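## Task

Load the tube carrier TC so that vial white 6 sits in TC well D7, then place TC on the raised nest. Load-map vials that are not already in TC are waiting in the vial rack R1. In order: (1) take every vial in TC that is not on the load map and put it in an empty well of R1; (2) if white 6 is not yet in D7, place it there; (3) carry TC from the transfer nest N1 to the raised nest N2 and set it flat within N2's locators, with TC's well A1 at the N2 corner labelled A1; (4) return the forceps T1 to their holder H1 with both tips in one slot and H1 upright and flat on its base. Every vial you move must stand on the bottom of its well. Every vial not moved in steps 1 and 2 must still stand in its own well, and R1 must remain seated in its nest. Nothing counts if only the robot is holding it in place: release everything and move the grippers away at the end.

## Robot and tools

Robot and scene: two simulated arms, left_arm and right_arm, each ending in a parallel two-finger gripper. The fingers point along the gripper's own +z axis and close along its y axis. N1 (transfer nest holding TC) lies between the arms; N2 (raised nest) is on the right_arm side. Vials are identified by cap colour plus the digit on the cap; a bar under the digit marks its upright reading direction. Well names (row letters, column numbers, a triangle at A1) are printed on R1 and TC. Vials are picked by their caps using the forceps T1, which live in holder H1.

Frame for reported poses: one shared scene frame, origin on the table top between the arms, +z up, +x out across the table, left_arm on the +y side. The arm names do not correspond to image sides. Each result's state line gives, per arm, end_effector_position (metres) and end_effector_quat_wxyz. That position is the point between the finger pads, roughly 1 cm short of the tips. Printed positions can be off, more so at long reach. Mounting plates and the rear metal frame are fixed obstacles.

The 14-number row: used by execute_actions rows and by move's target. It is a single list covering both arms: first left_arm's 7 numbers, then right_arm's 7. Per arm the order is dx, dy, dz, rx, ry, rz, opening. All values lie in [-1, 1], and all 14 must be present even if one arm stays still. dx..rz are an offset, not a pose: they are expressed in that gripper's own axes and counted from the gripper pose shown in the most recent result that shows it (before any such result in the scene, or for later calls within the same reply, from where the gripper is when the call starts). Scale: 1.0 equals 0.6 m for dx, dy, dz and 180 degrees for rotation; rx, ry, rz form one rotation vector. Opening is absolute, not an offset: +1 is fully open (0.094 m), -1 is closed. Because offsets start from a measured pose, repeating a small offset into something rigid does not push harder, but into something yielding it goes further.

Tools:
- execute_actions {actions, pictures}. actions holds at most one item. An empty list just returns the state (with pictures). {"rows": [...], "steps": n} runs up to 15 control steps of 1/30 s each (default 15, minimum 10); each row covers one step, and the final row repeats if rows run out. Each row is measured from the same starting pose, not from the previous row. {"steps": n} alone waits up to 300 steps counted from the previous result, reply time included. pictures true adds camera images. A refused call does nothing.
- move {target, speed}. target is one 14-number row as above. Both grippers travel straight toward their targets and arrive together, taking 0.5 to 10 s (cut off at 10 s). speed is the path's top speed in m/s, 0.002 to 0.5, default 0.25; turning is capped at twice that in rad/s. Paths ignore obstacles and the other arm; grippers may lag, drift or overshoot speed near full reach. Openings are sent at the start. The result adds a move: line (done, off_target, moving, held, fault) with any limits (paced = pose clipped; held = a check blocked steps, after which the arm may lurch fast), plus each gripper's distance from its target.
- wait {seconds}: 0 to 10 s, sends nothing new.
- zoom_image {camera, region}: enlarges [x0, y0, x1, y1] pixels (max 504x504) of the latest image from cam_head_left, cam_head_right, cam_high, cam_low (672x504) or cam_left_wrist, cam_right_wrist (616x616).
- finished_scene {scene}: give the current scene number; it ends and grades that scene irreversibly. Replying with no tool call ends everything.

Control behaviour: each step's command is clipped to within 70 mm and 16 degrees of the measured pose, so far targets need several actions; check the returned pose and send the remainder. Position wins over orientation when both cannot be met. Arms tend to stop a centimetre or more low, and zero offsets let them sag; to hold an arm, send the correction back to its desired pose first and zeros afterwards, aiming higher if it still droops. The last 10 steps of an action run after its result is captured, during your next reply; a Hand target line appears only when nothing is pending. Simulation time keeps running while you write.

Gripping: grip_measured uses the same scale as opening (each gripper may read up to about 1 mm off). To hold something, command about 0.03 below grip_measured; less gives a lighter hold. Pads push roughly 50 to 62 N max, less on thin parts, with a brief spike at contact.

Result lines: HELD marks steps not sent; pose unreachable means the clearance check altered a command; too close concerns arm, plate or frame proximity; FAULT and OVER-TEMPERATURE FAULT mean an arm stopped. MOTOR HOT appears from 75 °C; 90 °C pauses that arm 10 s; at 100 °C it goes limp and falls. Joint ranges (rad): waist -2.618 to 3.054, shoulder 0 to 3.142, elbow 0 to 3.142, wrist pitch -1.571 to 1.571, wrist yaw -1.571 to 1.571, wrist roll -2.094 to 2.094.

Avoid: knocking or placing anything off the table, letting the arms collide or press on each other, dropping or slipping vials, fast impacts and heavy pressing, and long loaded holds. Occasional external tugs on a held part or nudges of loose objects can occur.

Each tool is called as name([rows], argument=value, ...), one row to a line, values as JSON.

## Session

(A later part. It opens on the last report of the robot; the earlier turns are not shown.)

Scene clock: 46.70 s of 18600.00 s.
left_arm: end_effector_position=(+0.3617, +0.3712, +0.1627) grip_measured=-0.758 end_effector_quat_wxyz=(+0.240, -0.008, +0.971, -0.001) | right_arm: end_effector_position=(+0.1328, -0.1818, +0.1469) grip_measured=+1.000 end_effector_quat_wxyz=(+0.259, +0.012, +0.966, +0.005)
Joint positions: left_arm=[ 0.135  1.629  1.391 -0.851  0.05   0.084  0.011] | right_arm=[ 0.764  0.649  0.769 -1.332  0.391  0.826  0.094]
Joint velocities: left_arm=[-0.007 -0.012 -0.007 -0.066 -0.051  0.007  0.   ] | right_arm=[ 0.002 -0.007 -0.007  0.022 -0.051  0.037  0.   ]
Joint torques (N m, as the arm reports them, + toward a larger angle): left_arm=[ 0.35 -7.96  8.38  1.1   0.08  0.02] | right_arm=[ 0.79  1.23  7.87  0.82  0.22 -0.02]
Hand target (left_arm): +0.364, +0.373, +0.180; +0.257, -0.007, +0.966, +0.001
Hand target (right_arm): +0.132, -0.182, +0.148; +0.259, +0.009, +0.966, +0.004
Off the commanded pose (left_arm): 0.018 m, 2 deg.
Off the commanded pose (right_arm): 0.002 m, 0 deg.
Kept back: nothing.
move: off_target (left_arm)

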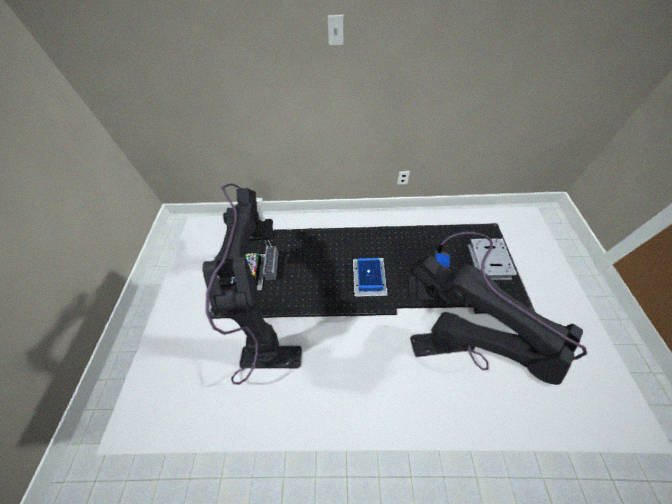

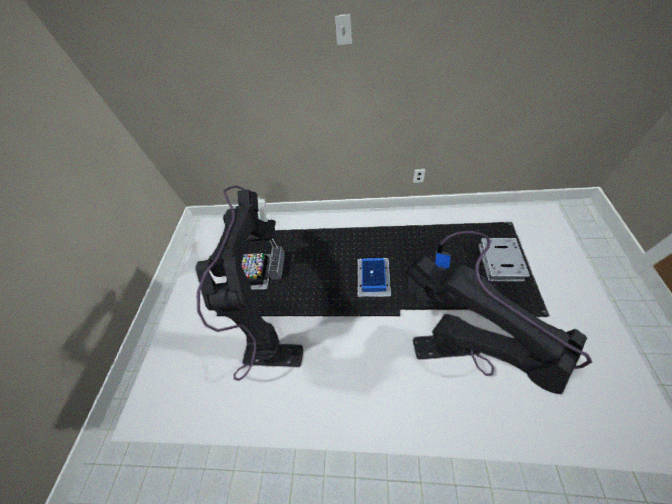

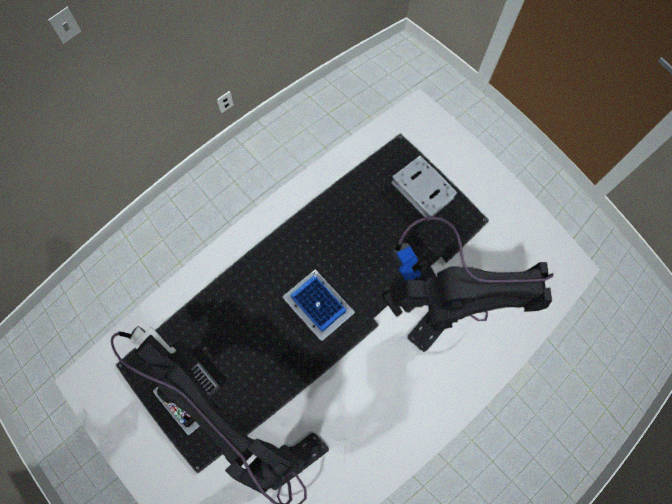

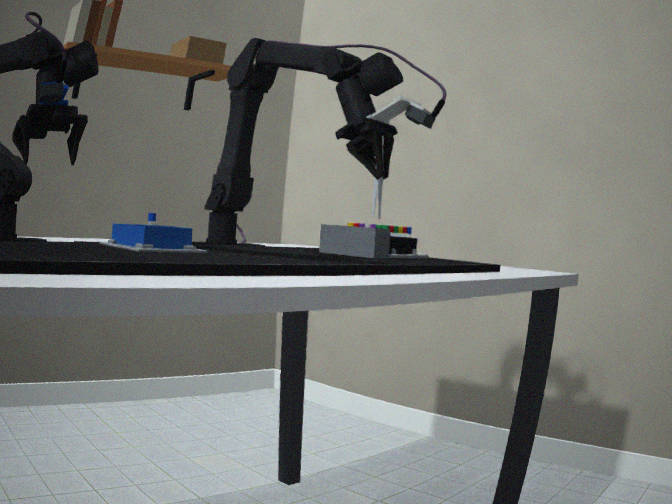

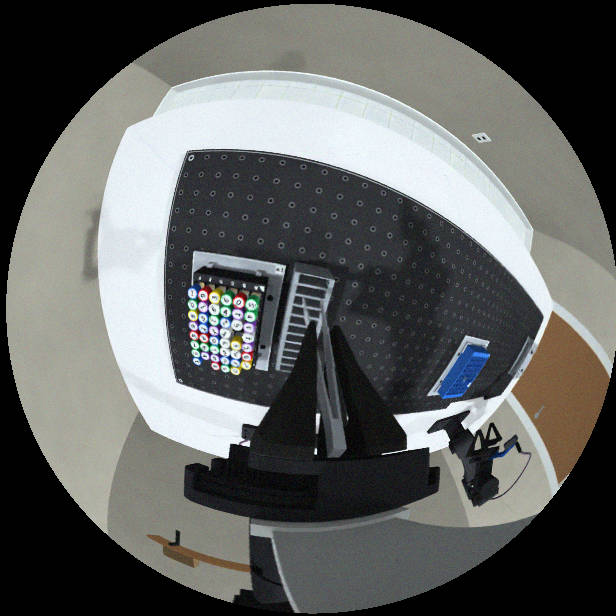

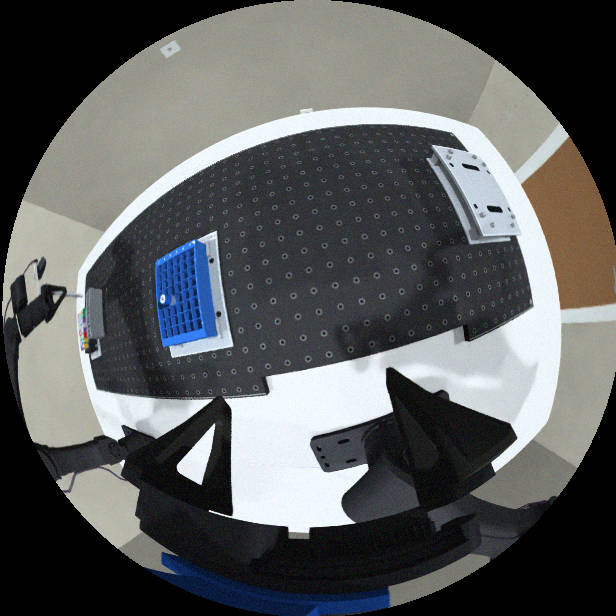

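move(target=[0.135, -0.617, -0.127, 0.1165, -0.008, 0.221, -0.76, 0, 0, -0.003, 0, 0, -0.002, 1], speed=0.15)

zoom_image(camera="cam_left_wrist", region=[200, 180, 420, 400])

Scene clock: 51.87 s of 18600.00 s.
left_arm: end_effector_position=(+0.2619, +0.0003, +0.1927) grip_measured=-0.758 end_effector_quat_wxyz=(+0.233, +0.365, +0.896, -0.099) | right_arm: end_effector_position=(+0.1328, -0.1818, +0.1469) grip_measured=+1.000 end_effector_quat_wxyz=(+0.259, +0.012, +0.966, +0.005)
Joint positions: left_arm=[-0.829  1.792  1.684 -0.952 -0.031 -0.069  0.011] | right_arm=[ 0.764  0.649  0.769 -1.332  0.391  0.826  0.094]
Joint velocities: left_arm=[-0.002  0.007  0.007  0.007 -0.066 -0.007  0.002] | right_arm=[-0.017  0.002 -0.017  0.037  0.066 -0.022  0.   ]
Joint torques (N m, as the arm reports them, + toward a larger angle): left_arm=[-0.18 -7.38  8.42  1.14 -0.15 -0.03] | right_arm=[0.78 1.24 7.87 0.82 0.21 0.  ]
Hand target (left_arm): +0.265, -0.001, +0.201; +0.241, +0.363, +0.895, -0.097
Hand target (right_arm): +0.132, -0.182, +0.148; +0.259, +0.009, +0.966, +0.005
Off the commanded pose (left_arm): 0.002 m, 1 deg.
Off the commanded pose (right_arm): 0.002 m, 0 deg.
Kept back: nothing.
move: done

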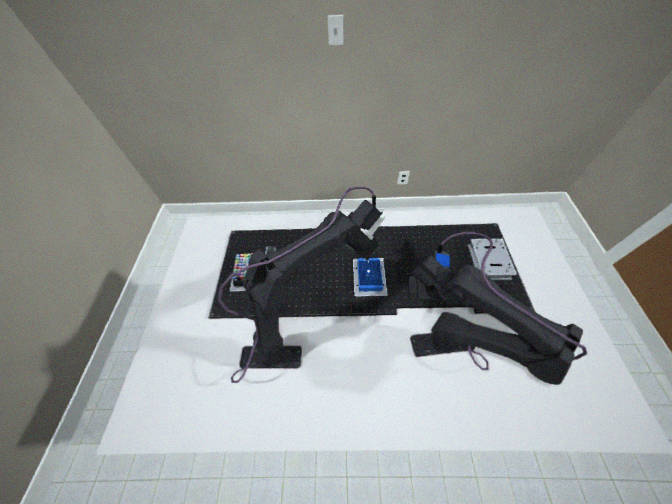

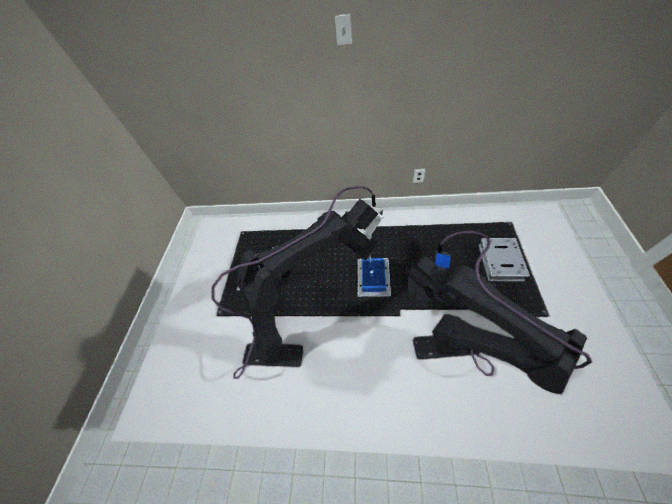

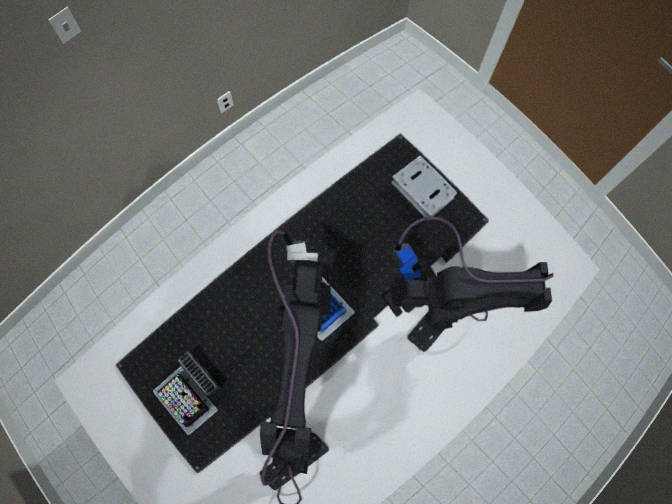

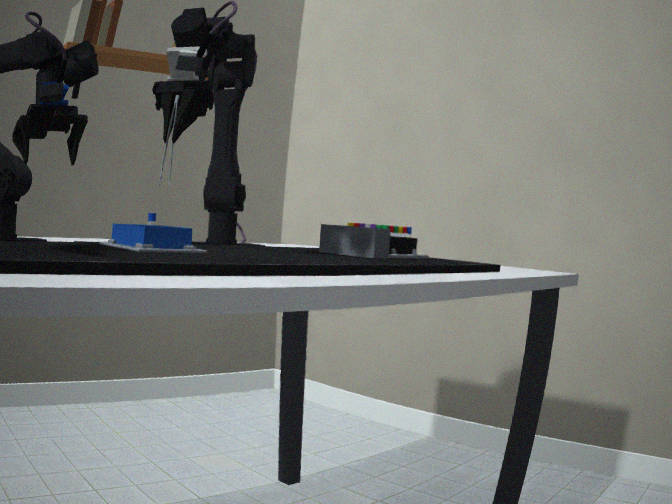

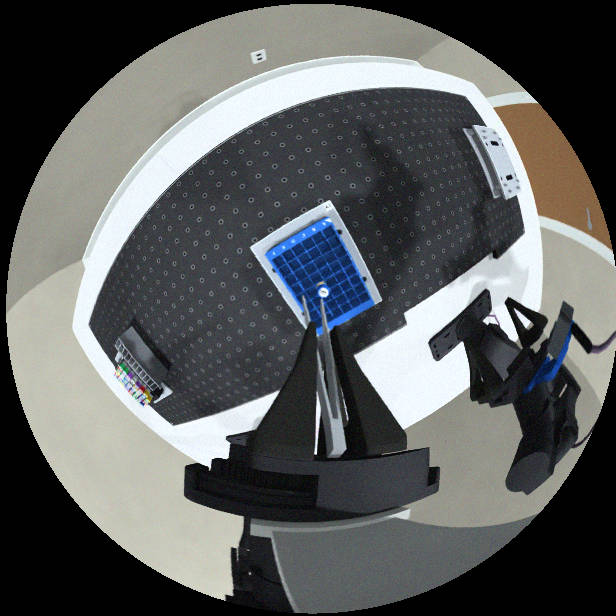

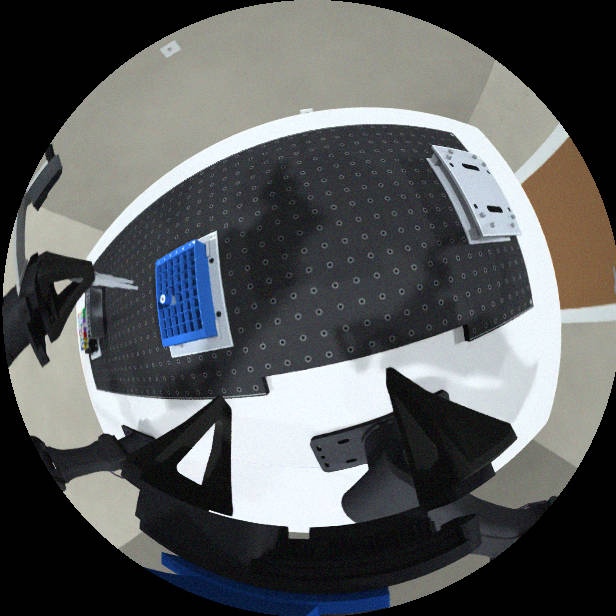

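Region (200, 180, 420, 400) of cam_left_wrist's 616x616 image, scaled by 2.291, with more detail than that image has.

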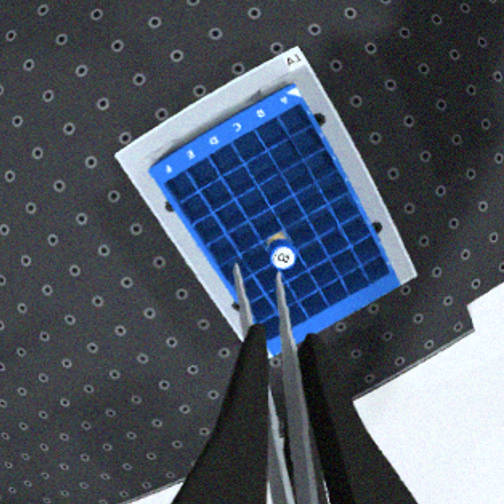

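move(target=[0.0378, -0.0285, 0.0457, 0, 0, 0, -0.76, 0, 0, -0.003, 0, 0, -0.002, 1], speed=0.05)

zoom_image(camera="cam_left_wrist", region=[250, 230, 370, 350])

zoom_image(camera="cam_low", region=[100, 140, 220, 260])

zoom_image(camera="cam_right_wrist", region=[80, 230, 240, 370])

Scene clock: 54.27 s of 18600.00 s.
left_arm: end_effector_position=(+0.2434, -0.0056, +0.1477) grip_measured=-0.758 end_effector_quat_wxyz=(+0.212, +0.369, +0.900, -0.094) | right_arm: end_effector_position=(+0.1328, -0.1818, +0.1469) grip_measured=+1.000 end_effector_quat_wxyz=(+0.259, +0.012, +0.966, +0.005)
Joint positions: left_arm=[-0.873  1.792  1.525 -0.838 -0.041 -0.107  0.011] | right_arm=[ 0.764  0.649  0.769 -1.332  0.391  0.826  0.094]
Joint velocities: left_arm=[-0.002  0.007 -0.012 -0.007  0.007 -0.007 -0.001] | right_arm=[ 0.007  0.007  0.002  0.022 -0.007  0.11   0.   ]
Joint torques (N m, as the arm reports them, + toward a larger angle): left_arm=[-0.56 -9.47  5.31  1.4  -0.18 -0.09] | right_arm=[0.77 1.24 7.88 0.83 0.2  0.  ]
Hand target (left_arm): +0.245, -0.008, +0.158; +0.233, +0.365, +0.896, -0.099
Hand target (right_arm): +0.132, -0.182, +0.148; +0.259, +0.009, +0.966, +0.005
Off the commanded pose (left_arm): 0.011 m, 3 deg.
Off the commanded pose (right_arm): 0.002 m, 0 deg.
Kept back: nothing.
move: off_target (left_arm)

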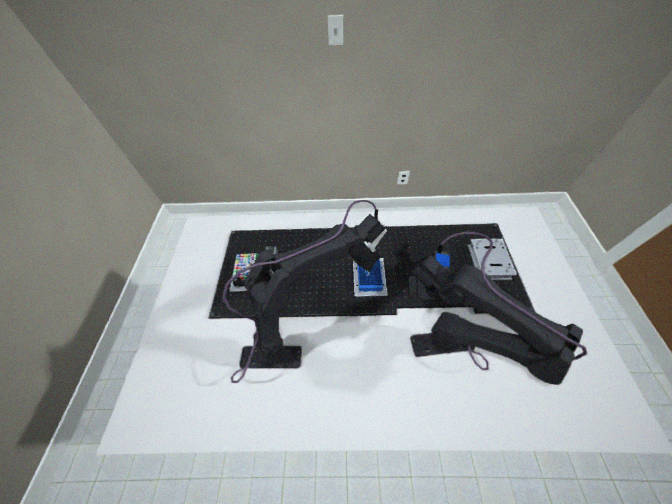

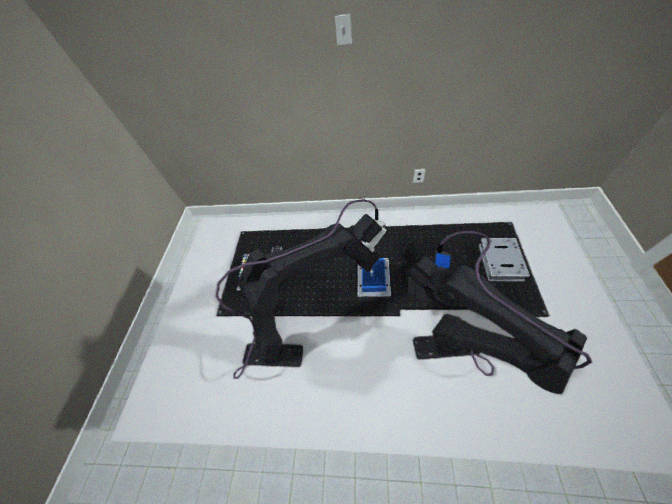

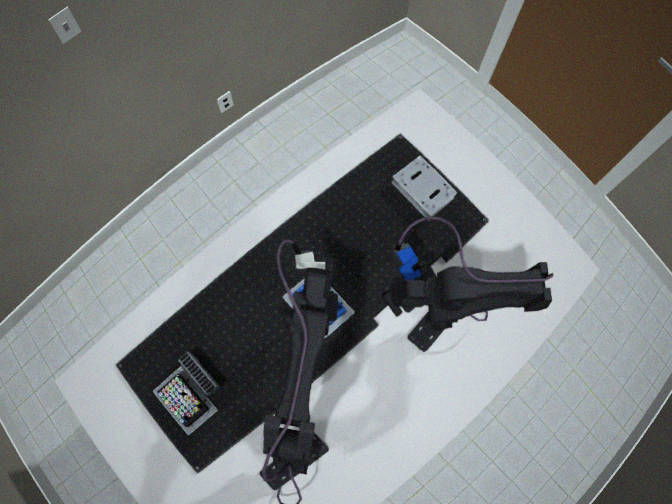

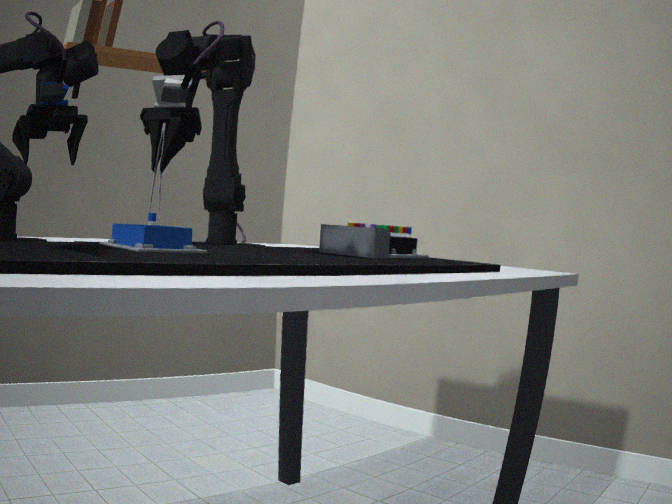

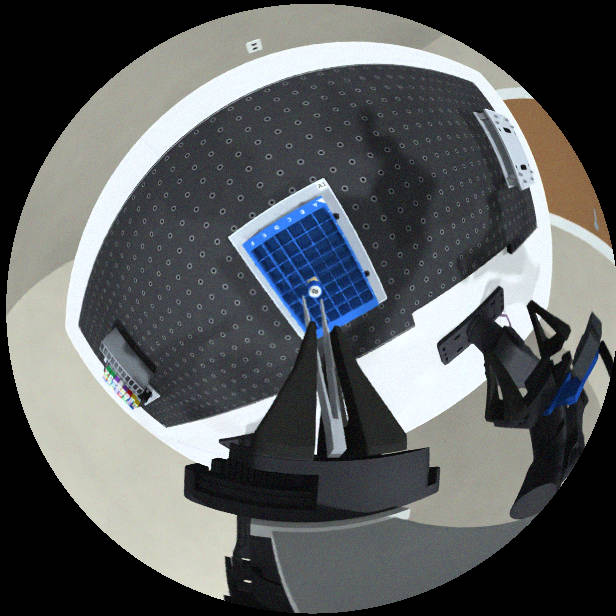

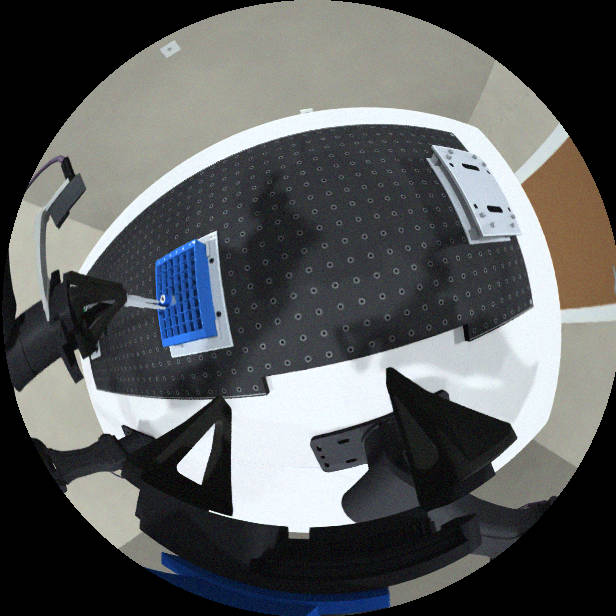

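Region (250, 230, 370, 350) of cam_left_wrist's 616x616 image, scaled by 4.200, with more detail than that image has.

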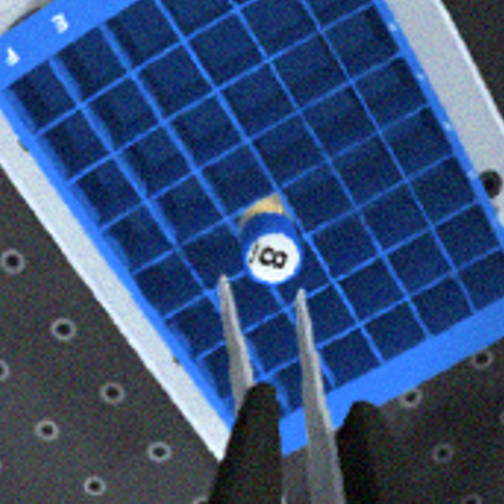

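Region (100, 140, 220, 260) of cam_low's 672x504 image, scaled by 4.200, with more detail than that image has.

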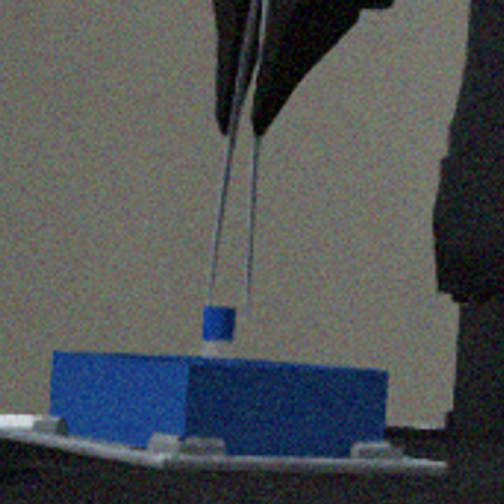

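Region (80, 230, 240, 370) of cam_right_wrist's 616x616 image, scaled by 3.150, with more detail than that image has; it fills the top 441 rows of this view, and the rest is white.

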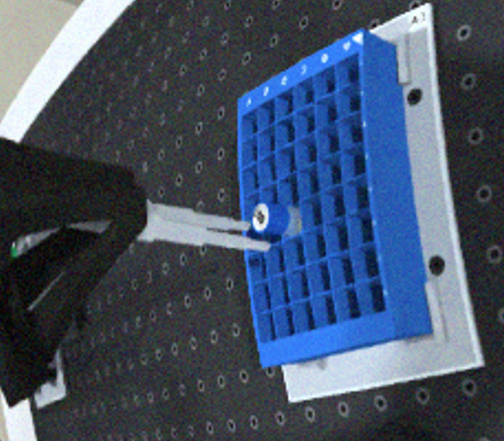

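move(target=[-0.0125, -0.004, 0, 0, -0.0108, 0, -0.745, 0, 0, -0.003, 0, 0, -0.002, 1], speed=0.02)

zoom_image(camera="cam_left_wrist", region=[250, 230, 370, 350])

zoom_image(camera="cam_low", region=[100, 140, 220, 260])

Scene clock: 57.43 s of 18600.00 s.
left_arm: end_effector_position=(+0.2447, -0.0073, +0.1487) grip_measured=-0.747 end_effector_quat_wxyz=(+0.216, +0.369, +0.899, -0.096) | right_arm: end_effector_position=(+0.1328, -0.1818, +0.1469) grip_measured=+1.000 end_effector_quat_wxyz=(+0.259, +0.012, +0.966, +0.005)
Joint positions: left_arm=[-0.873  1.792  1.525 -0.829 -0.041 -0.107  0.012] | right_arm=[ 0.764  0.649  0.769 -1.332  0.391  0.826  0.094]
Joint velocities: left_arm=[ 0.007 -0.002 -0.017  0.022  0.022  0.081  0.001] | right_arm=[ 0.002 -0.017  0.007  0.022 -0.037 -0.022  0.   ]
Joint torques (N m, as the arm reports them, + toward a larger angle): left_arm=[-0.45 -7.8   5.75  1.43 -0.09 -0.06] | right_arm=[ 0.85  1.21  7.85  0.83  0.2  -0.01]
Hand target (left_arm): +0.246, -0.012, +0.151; +0.227, +0.368, +0.896, -0.100
Hand target (right_arm): +0.132, -0.182, +0.148; +0.259, +0.009, +0.966, +0.005
Off the commanded pose (left_arm): 0.006 m, 1 deg.
Off the commanded pose (right_arm): 0.002 m, 0 deg.
Kept back: nothing.
move: done

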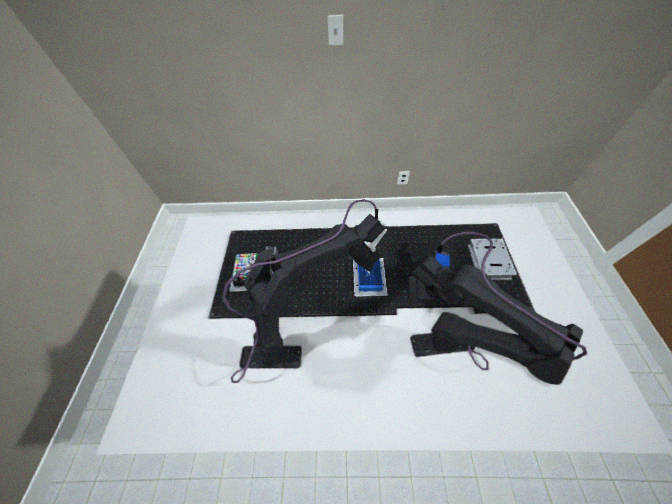

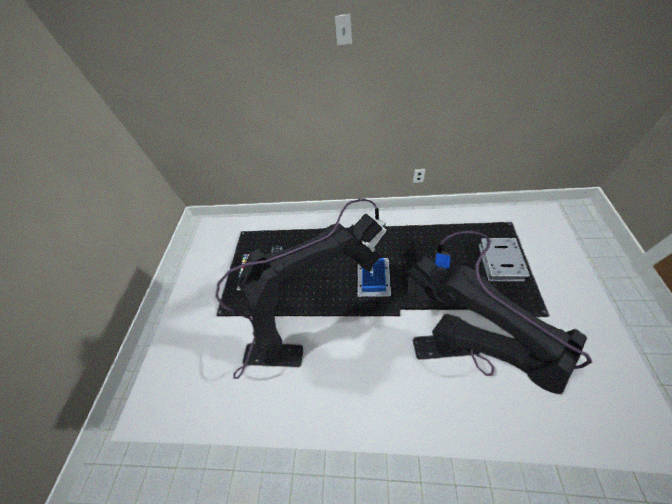

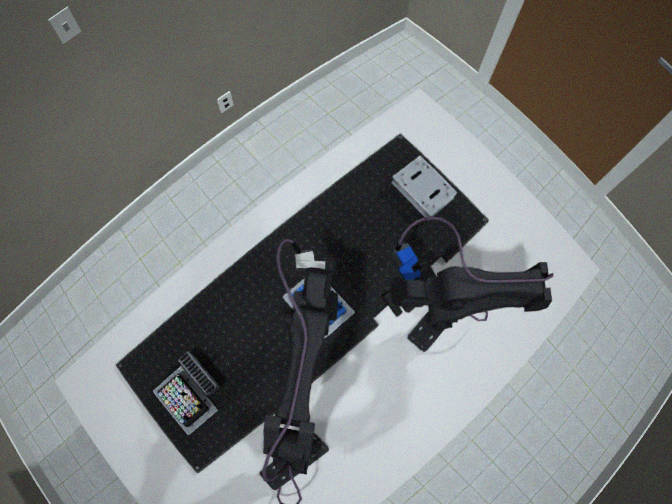

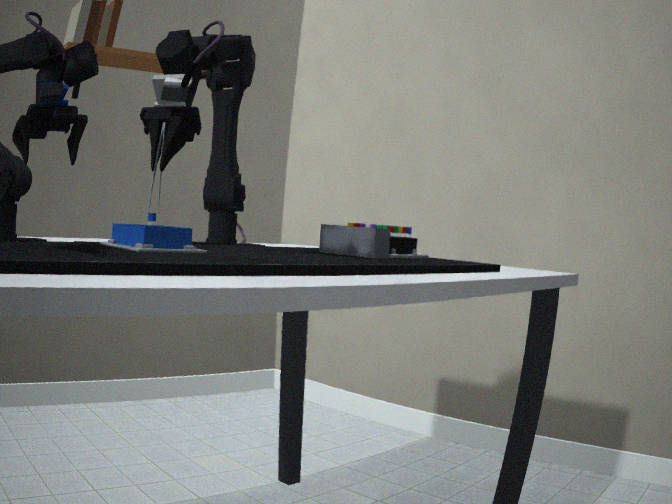

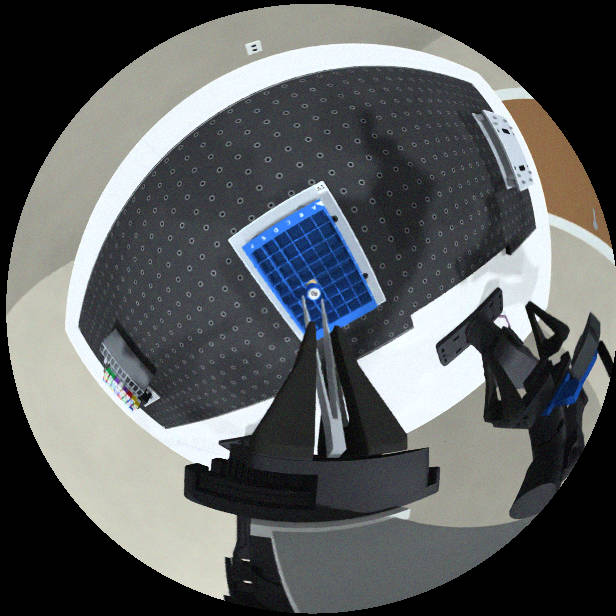

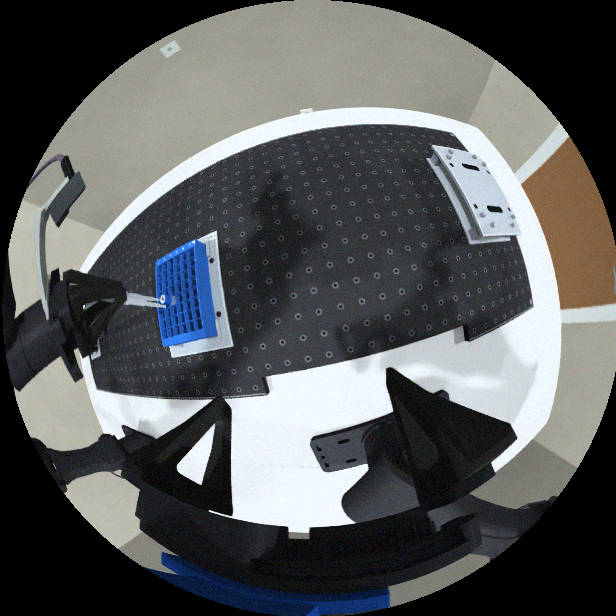

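Region (250, 230, 370, 350) of cam_left_wrist's 616x616 image, scaled by 4.200, with more detail than that image has.

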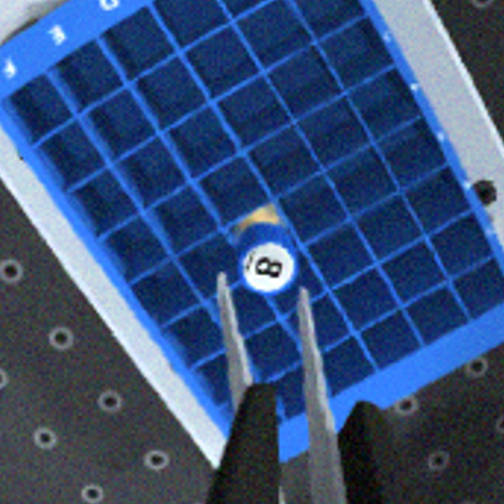

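Region (100, 140, 220, 260) of cam_low's 672x504 image, scaled by 4.200, with more detail than that image has.

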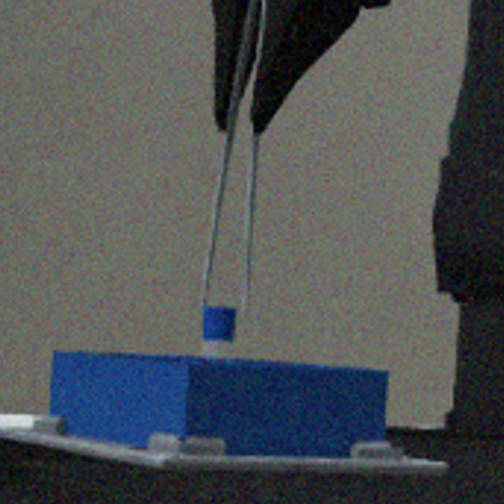

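move(target=[-0.0043, -0.0012, 0.0167, 0, -0.0102, 0, -0.745, 0, 0, -0.003, 0, 0, -0.002, 1], speed=0.015)

zoom_image(camera="cam_left_wrist", region=[250, 230, 370, 350])

zoom_image(camera="cam_low", region=[100, 140, 220, 260])

zoom_image(camera="cam_right_wrist", region=[110, 260, 210, 340])

Scene clock: 61.47 s of 18600.00 s.
left_arm: end_effector_position=(+0.2468, -0.0098, +0.1426) grip_measured=-0.747 end_effector_quat_wxyz=(+0.223, +0.368, +0.897, -0.100) | right_arm: end_effector_position=(+0.1328, -0.1818, +0.1469) grip_measured=+1.000 end_effector_quat_wxyz=(+0.259, +0.012, +0.966, +0.005)
Joint positions: left_arm=[-0.873  1.792  1.494 -0.78  -0.041 -0.107  0.012] | right_arm=[ 0.764  0.649  0.769 -1.332  0.391  0.826  0.094]
Joint velocities: left_arm=[-0.012  0.012  0.002  0.022 -0.037 -0.051  0.   ] | right_arm=[ 0.002 -0.017  0.002 -0.051  0.066 -0.037  0.   ]
Joint torques (N m, as the arm reports them, + toward a larger angle): left_arm=[-0.18 -7.46  5.17  1.44 -0.06 -0.04] | right_arm=[ 0.77  1.29  7.87  0.83  0.21 -0.02]
Hand target (left_arm): +0.249, -0.013, +0.141; +0.230, +0.367, +0.895, -0.102
Hand target (right_arm): +0.132, -0.182, +0.148; +0.259, +0.009, +0.966, +0.005
Off the commanded pose (left_arm): 0.004 m, 1 deg.
Off the commanded pose (right_arm): 0.002 m, 0 deg.
Kept back: nothing.
move: done

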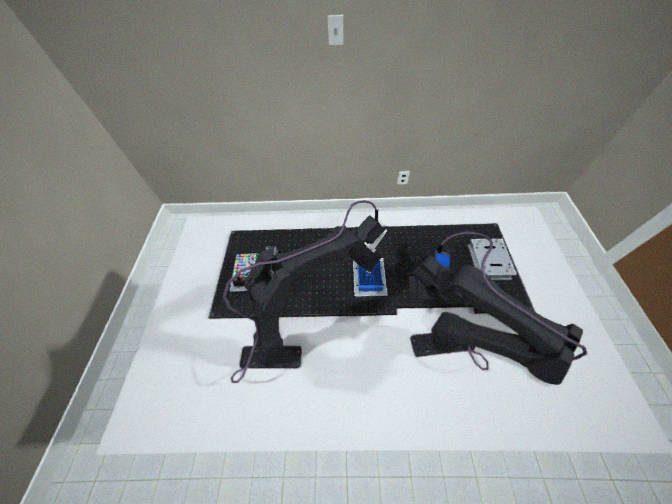

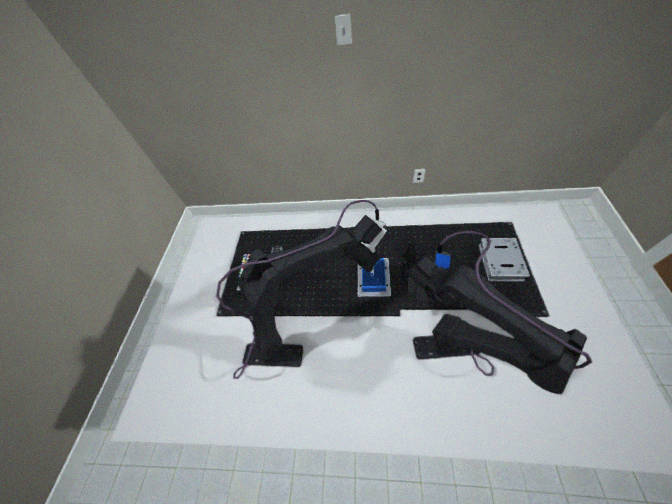

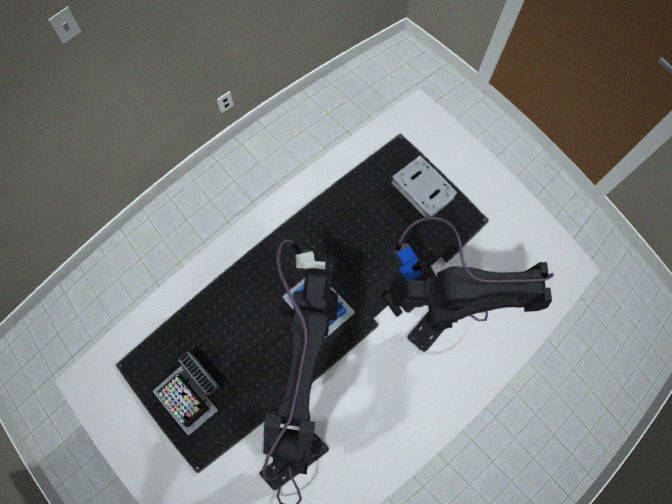

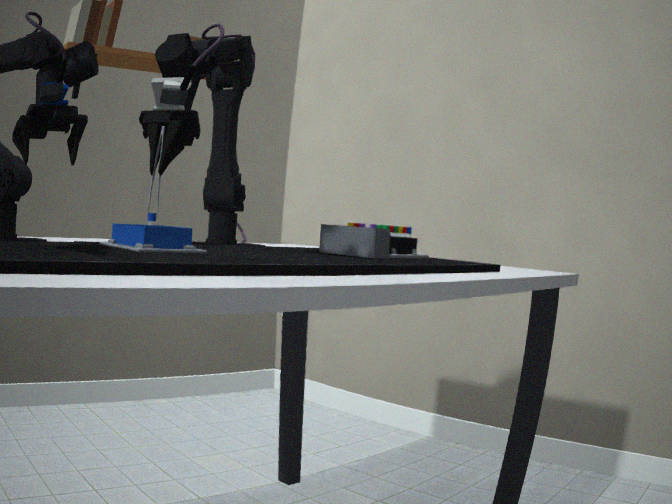

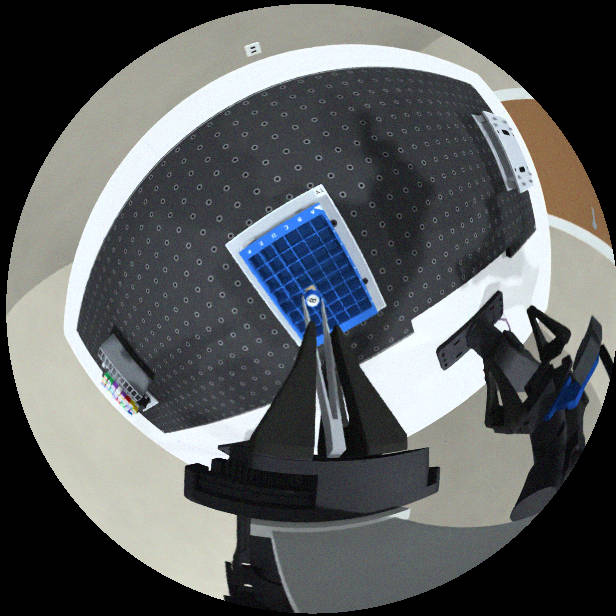

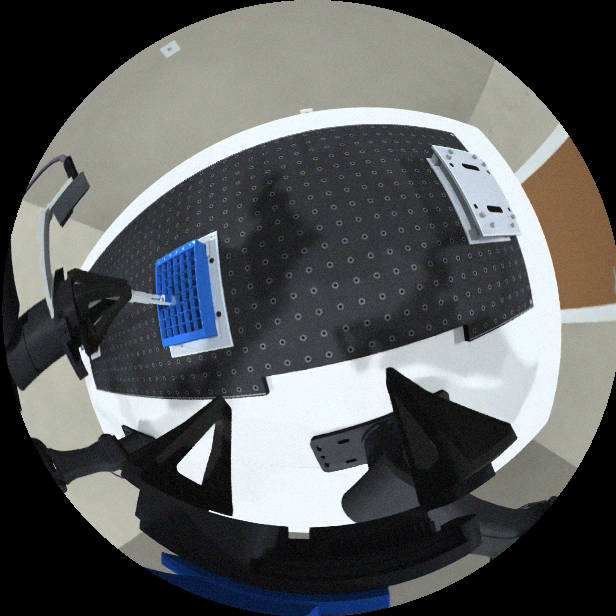

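Region (250, 230, 370, 350) of cam_left_wrist's 616x616 image, scaled by 4.200, with more detail than that image has.

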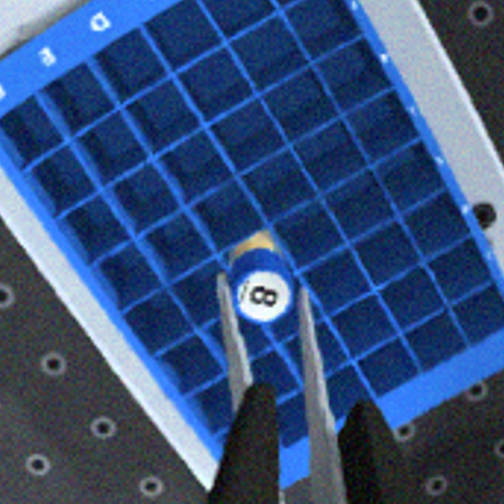

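Region (100, 140, 220, 260) of cam_low's 672x504 image, scaled by 4.200, with more detail than that image has.

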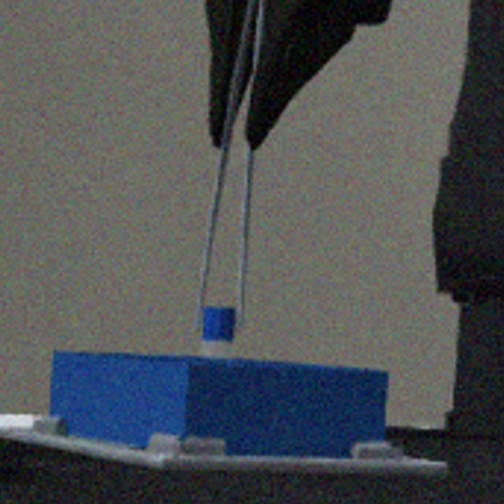

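Region (110, 260, 210, 340) of cam_right_wrist's 616x616 image, scaled by 5.040, with more detail than that image has; it fills the top 403 rows of this view, and the rest is white.

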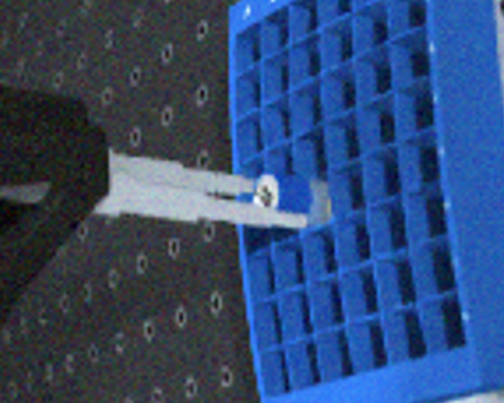

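move(target=[0, 0, 0, 0, 0, 0, -0.8, 0, 0, -0.003, 0, 0, -0.002, 1], speed=0.015)

zoom_image(camera="cam_left_wrist", region=[250, 230, 370, 350])

zoom_image(camera="cam_low", region=[100, 140, 220, 260])

Scene clock: 63.17 s of 18600.00 s.
left_arm: end_effector_position=(+0.2472, -0.0103, +0.1430) grip_measured=-0.797 end_effector_quat_wxyz=(+0.224, +0.368, +0.897, -0.100) | right_arm: end_effector_position=(+0.1328, -0.1818, +0.1469) grip_measured=+1.000 end_effector_quat_wxyz=(+0.259, +0.012, +0.966, +0.005)
Joint positions: left_arm=[-0.873  1.792  1.494 -0.777 -0.041 -0.107  0.01 ] | right_arm=[ 0.764  0.649  0.769 -1.332  0.391  0.826  0.094]
Joint velocities: left_arm=[-0.002 -0.002 -0.002  0.022 -0.037 -0.022 -0.   ] | right_arm=[ 0.002  0.002 -0.012 -0.066 -0.051 -0.022  0.   ]
Joint torques (N m, as the arm reports them, + toward a larger angle): left_arm=[ 0.09 -7.66  6.05  1.18 -0.01 -0.03] | right_arm=[ 0.83  1.24  7.85  0.83  0.21 -0.02]
Hand target (left_arm): +0.247, -0.010, +0.143; +0.223, +0.368, +0.897, -0.100
Hand target (right_arm): +0.132, -0.182, +0.148; +0.259, +0.009, +0.966, +0.005
Off the commanded pose (left_arm): 0.001 m, 0 deg.
Off the commanded pose (right_arm): 0.002 m, 0 deg.
Kept back: nothing.
move: done

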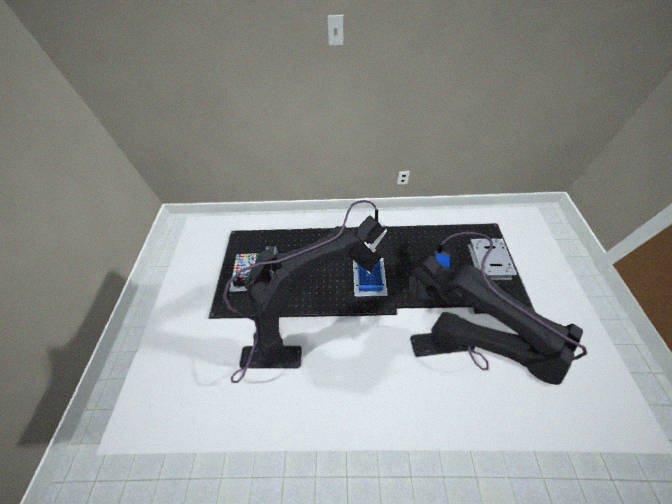

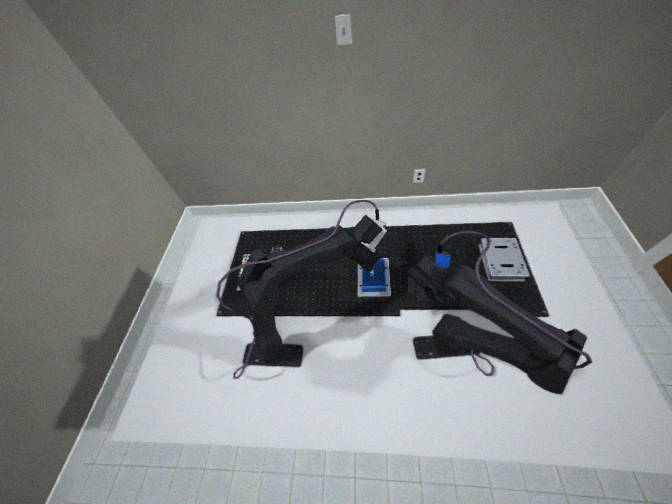

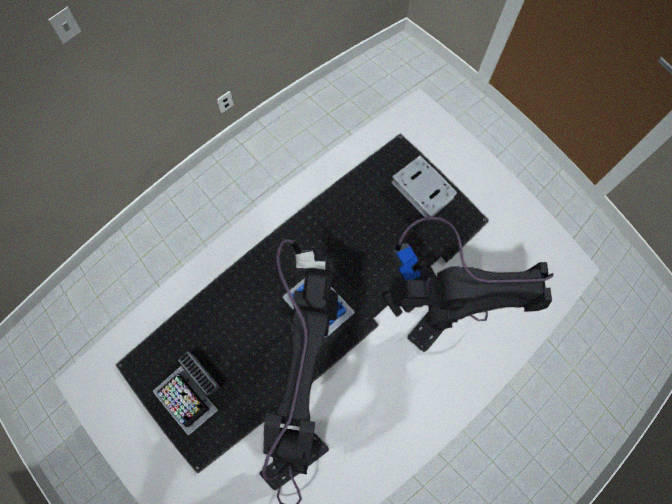

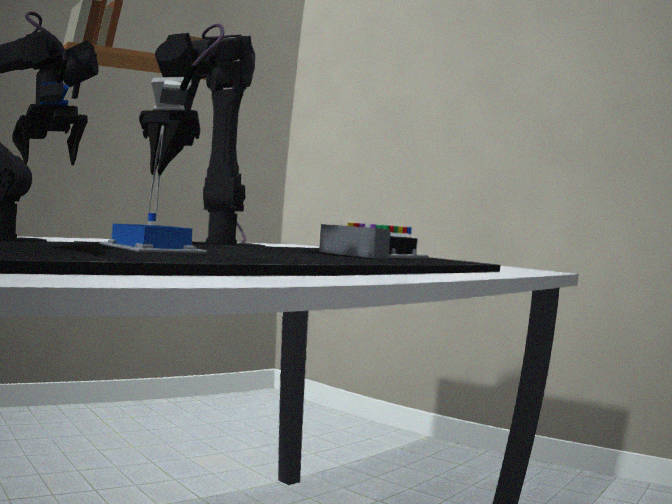

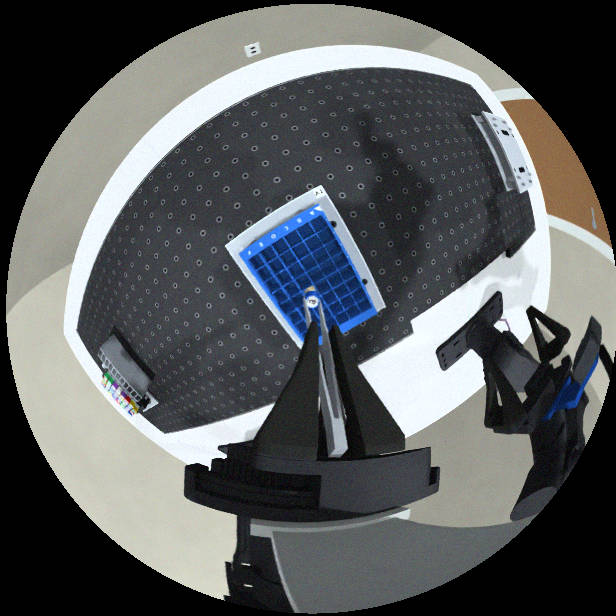

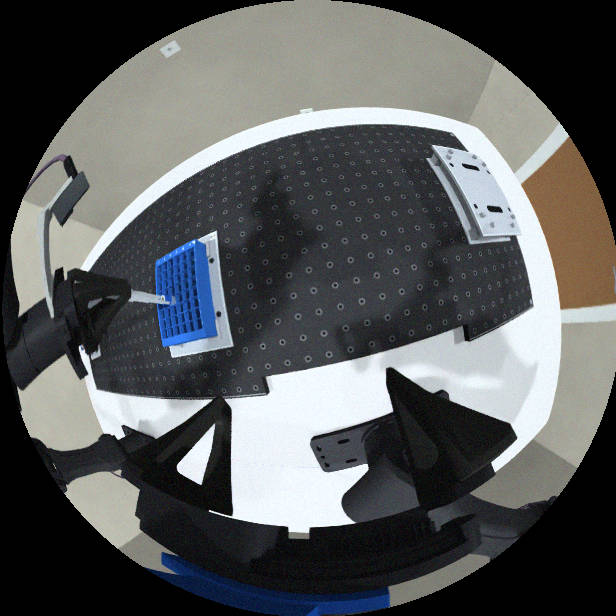

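Region (250, 230, 370, 350) of cam_left_wrist's 616x616 image, scaled by 4.200, with more detail than that image has.

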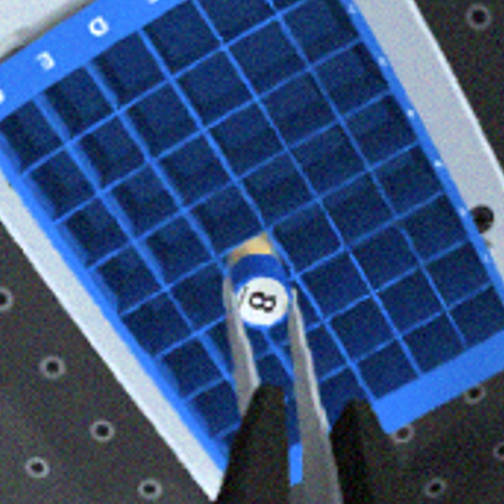

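Region (100, 140, 220, 260) of cam_low's 672x504 image, scaled by 4.200, with more detail than that image has.

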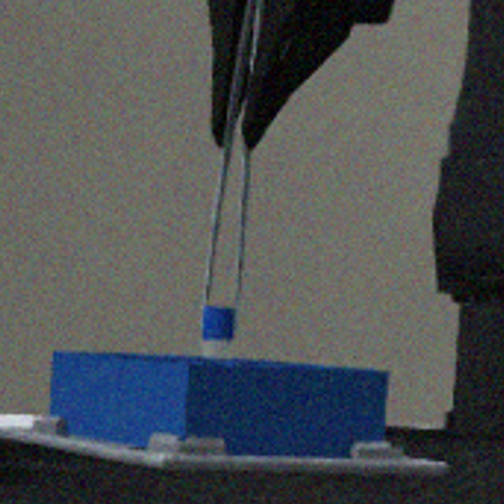

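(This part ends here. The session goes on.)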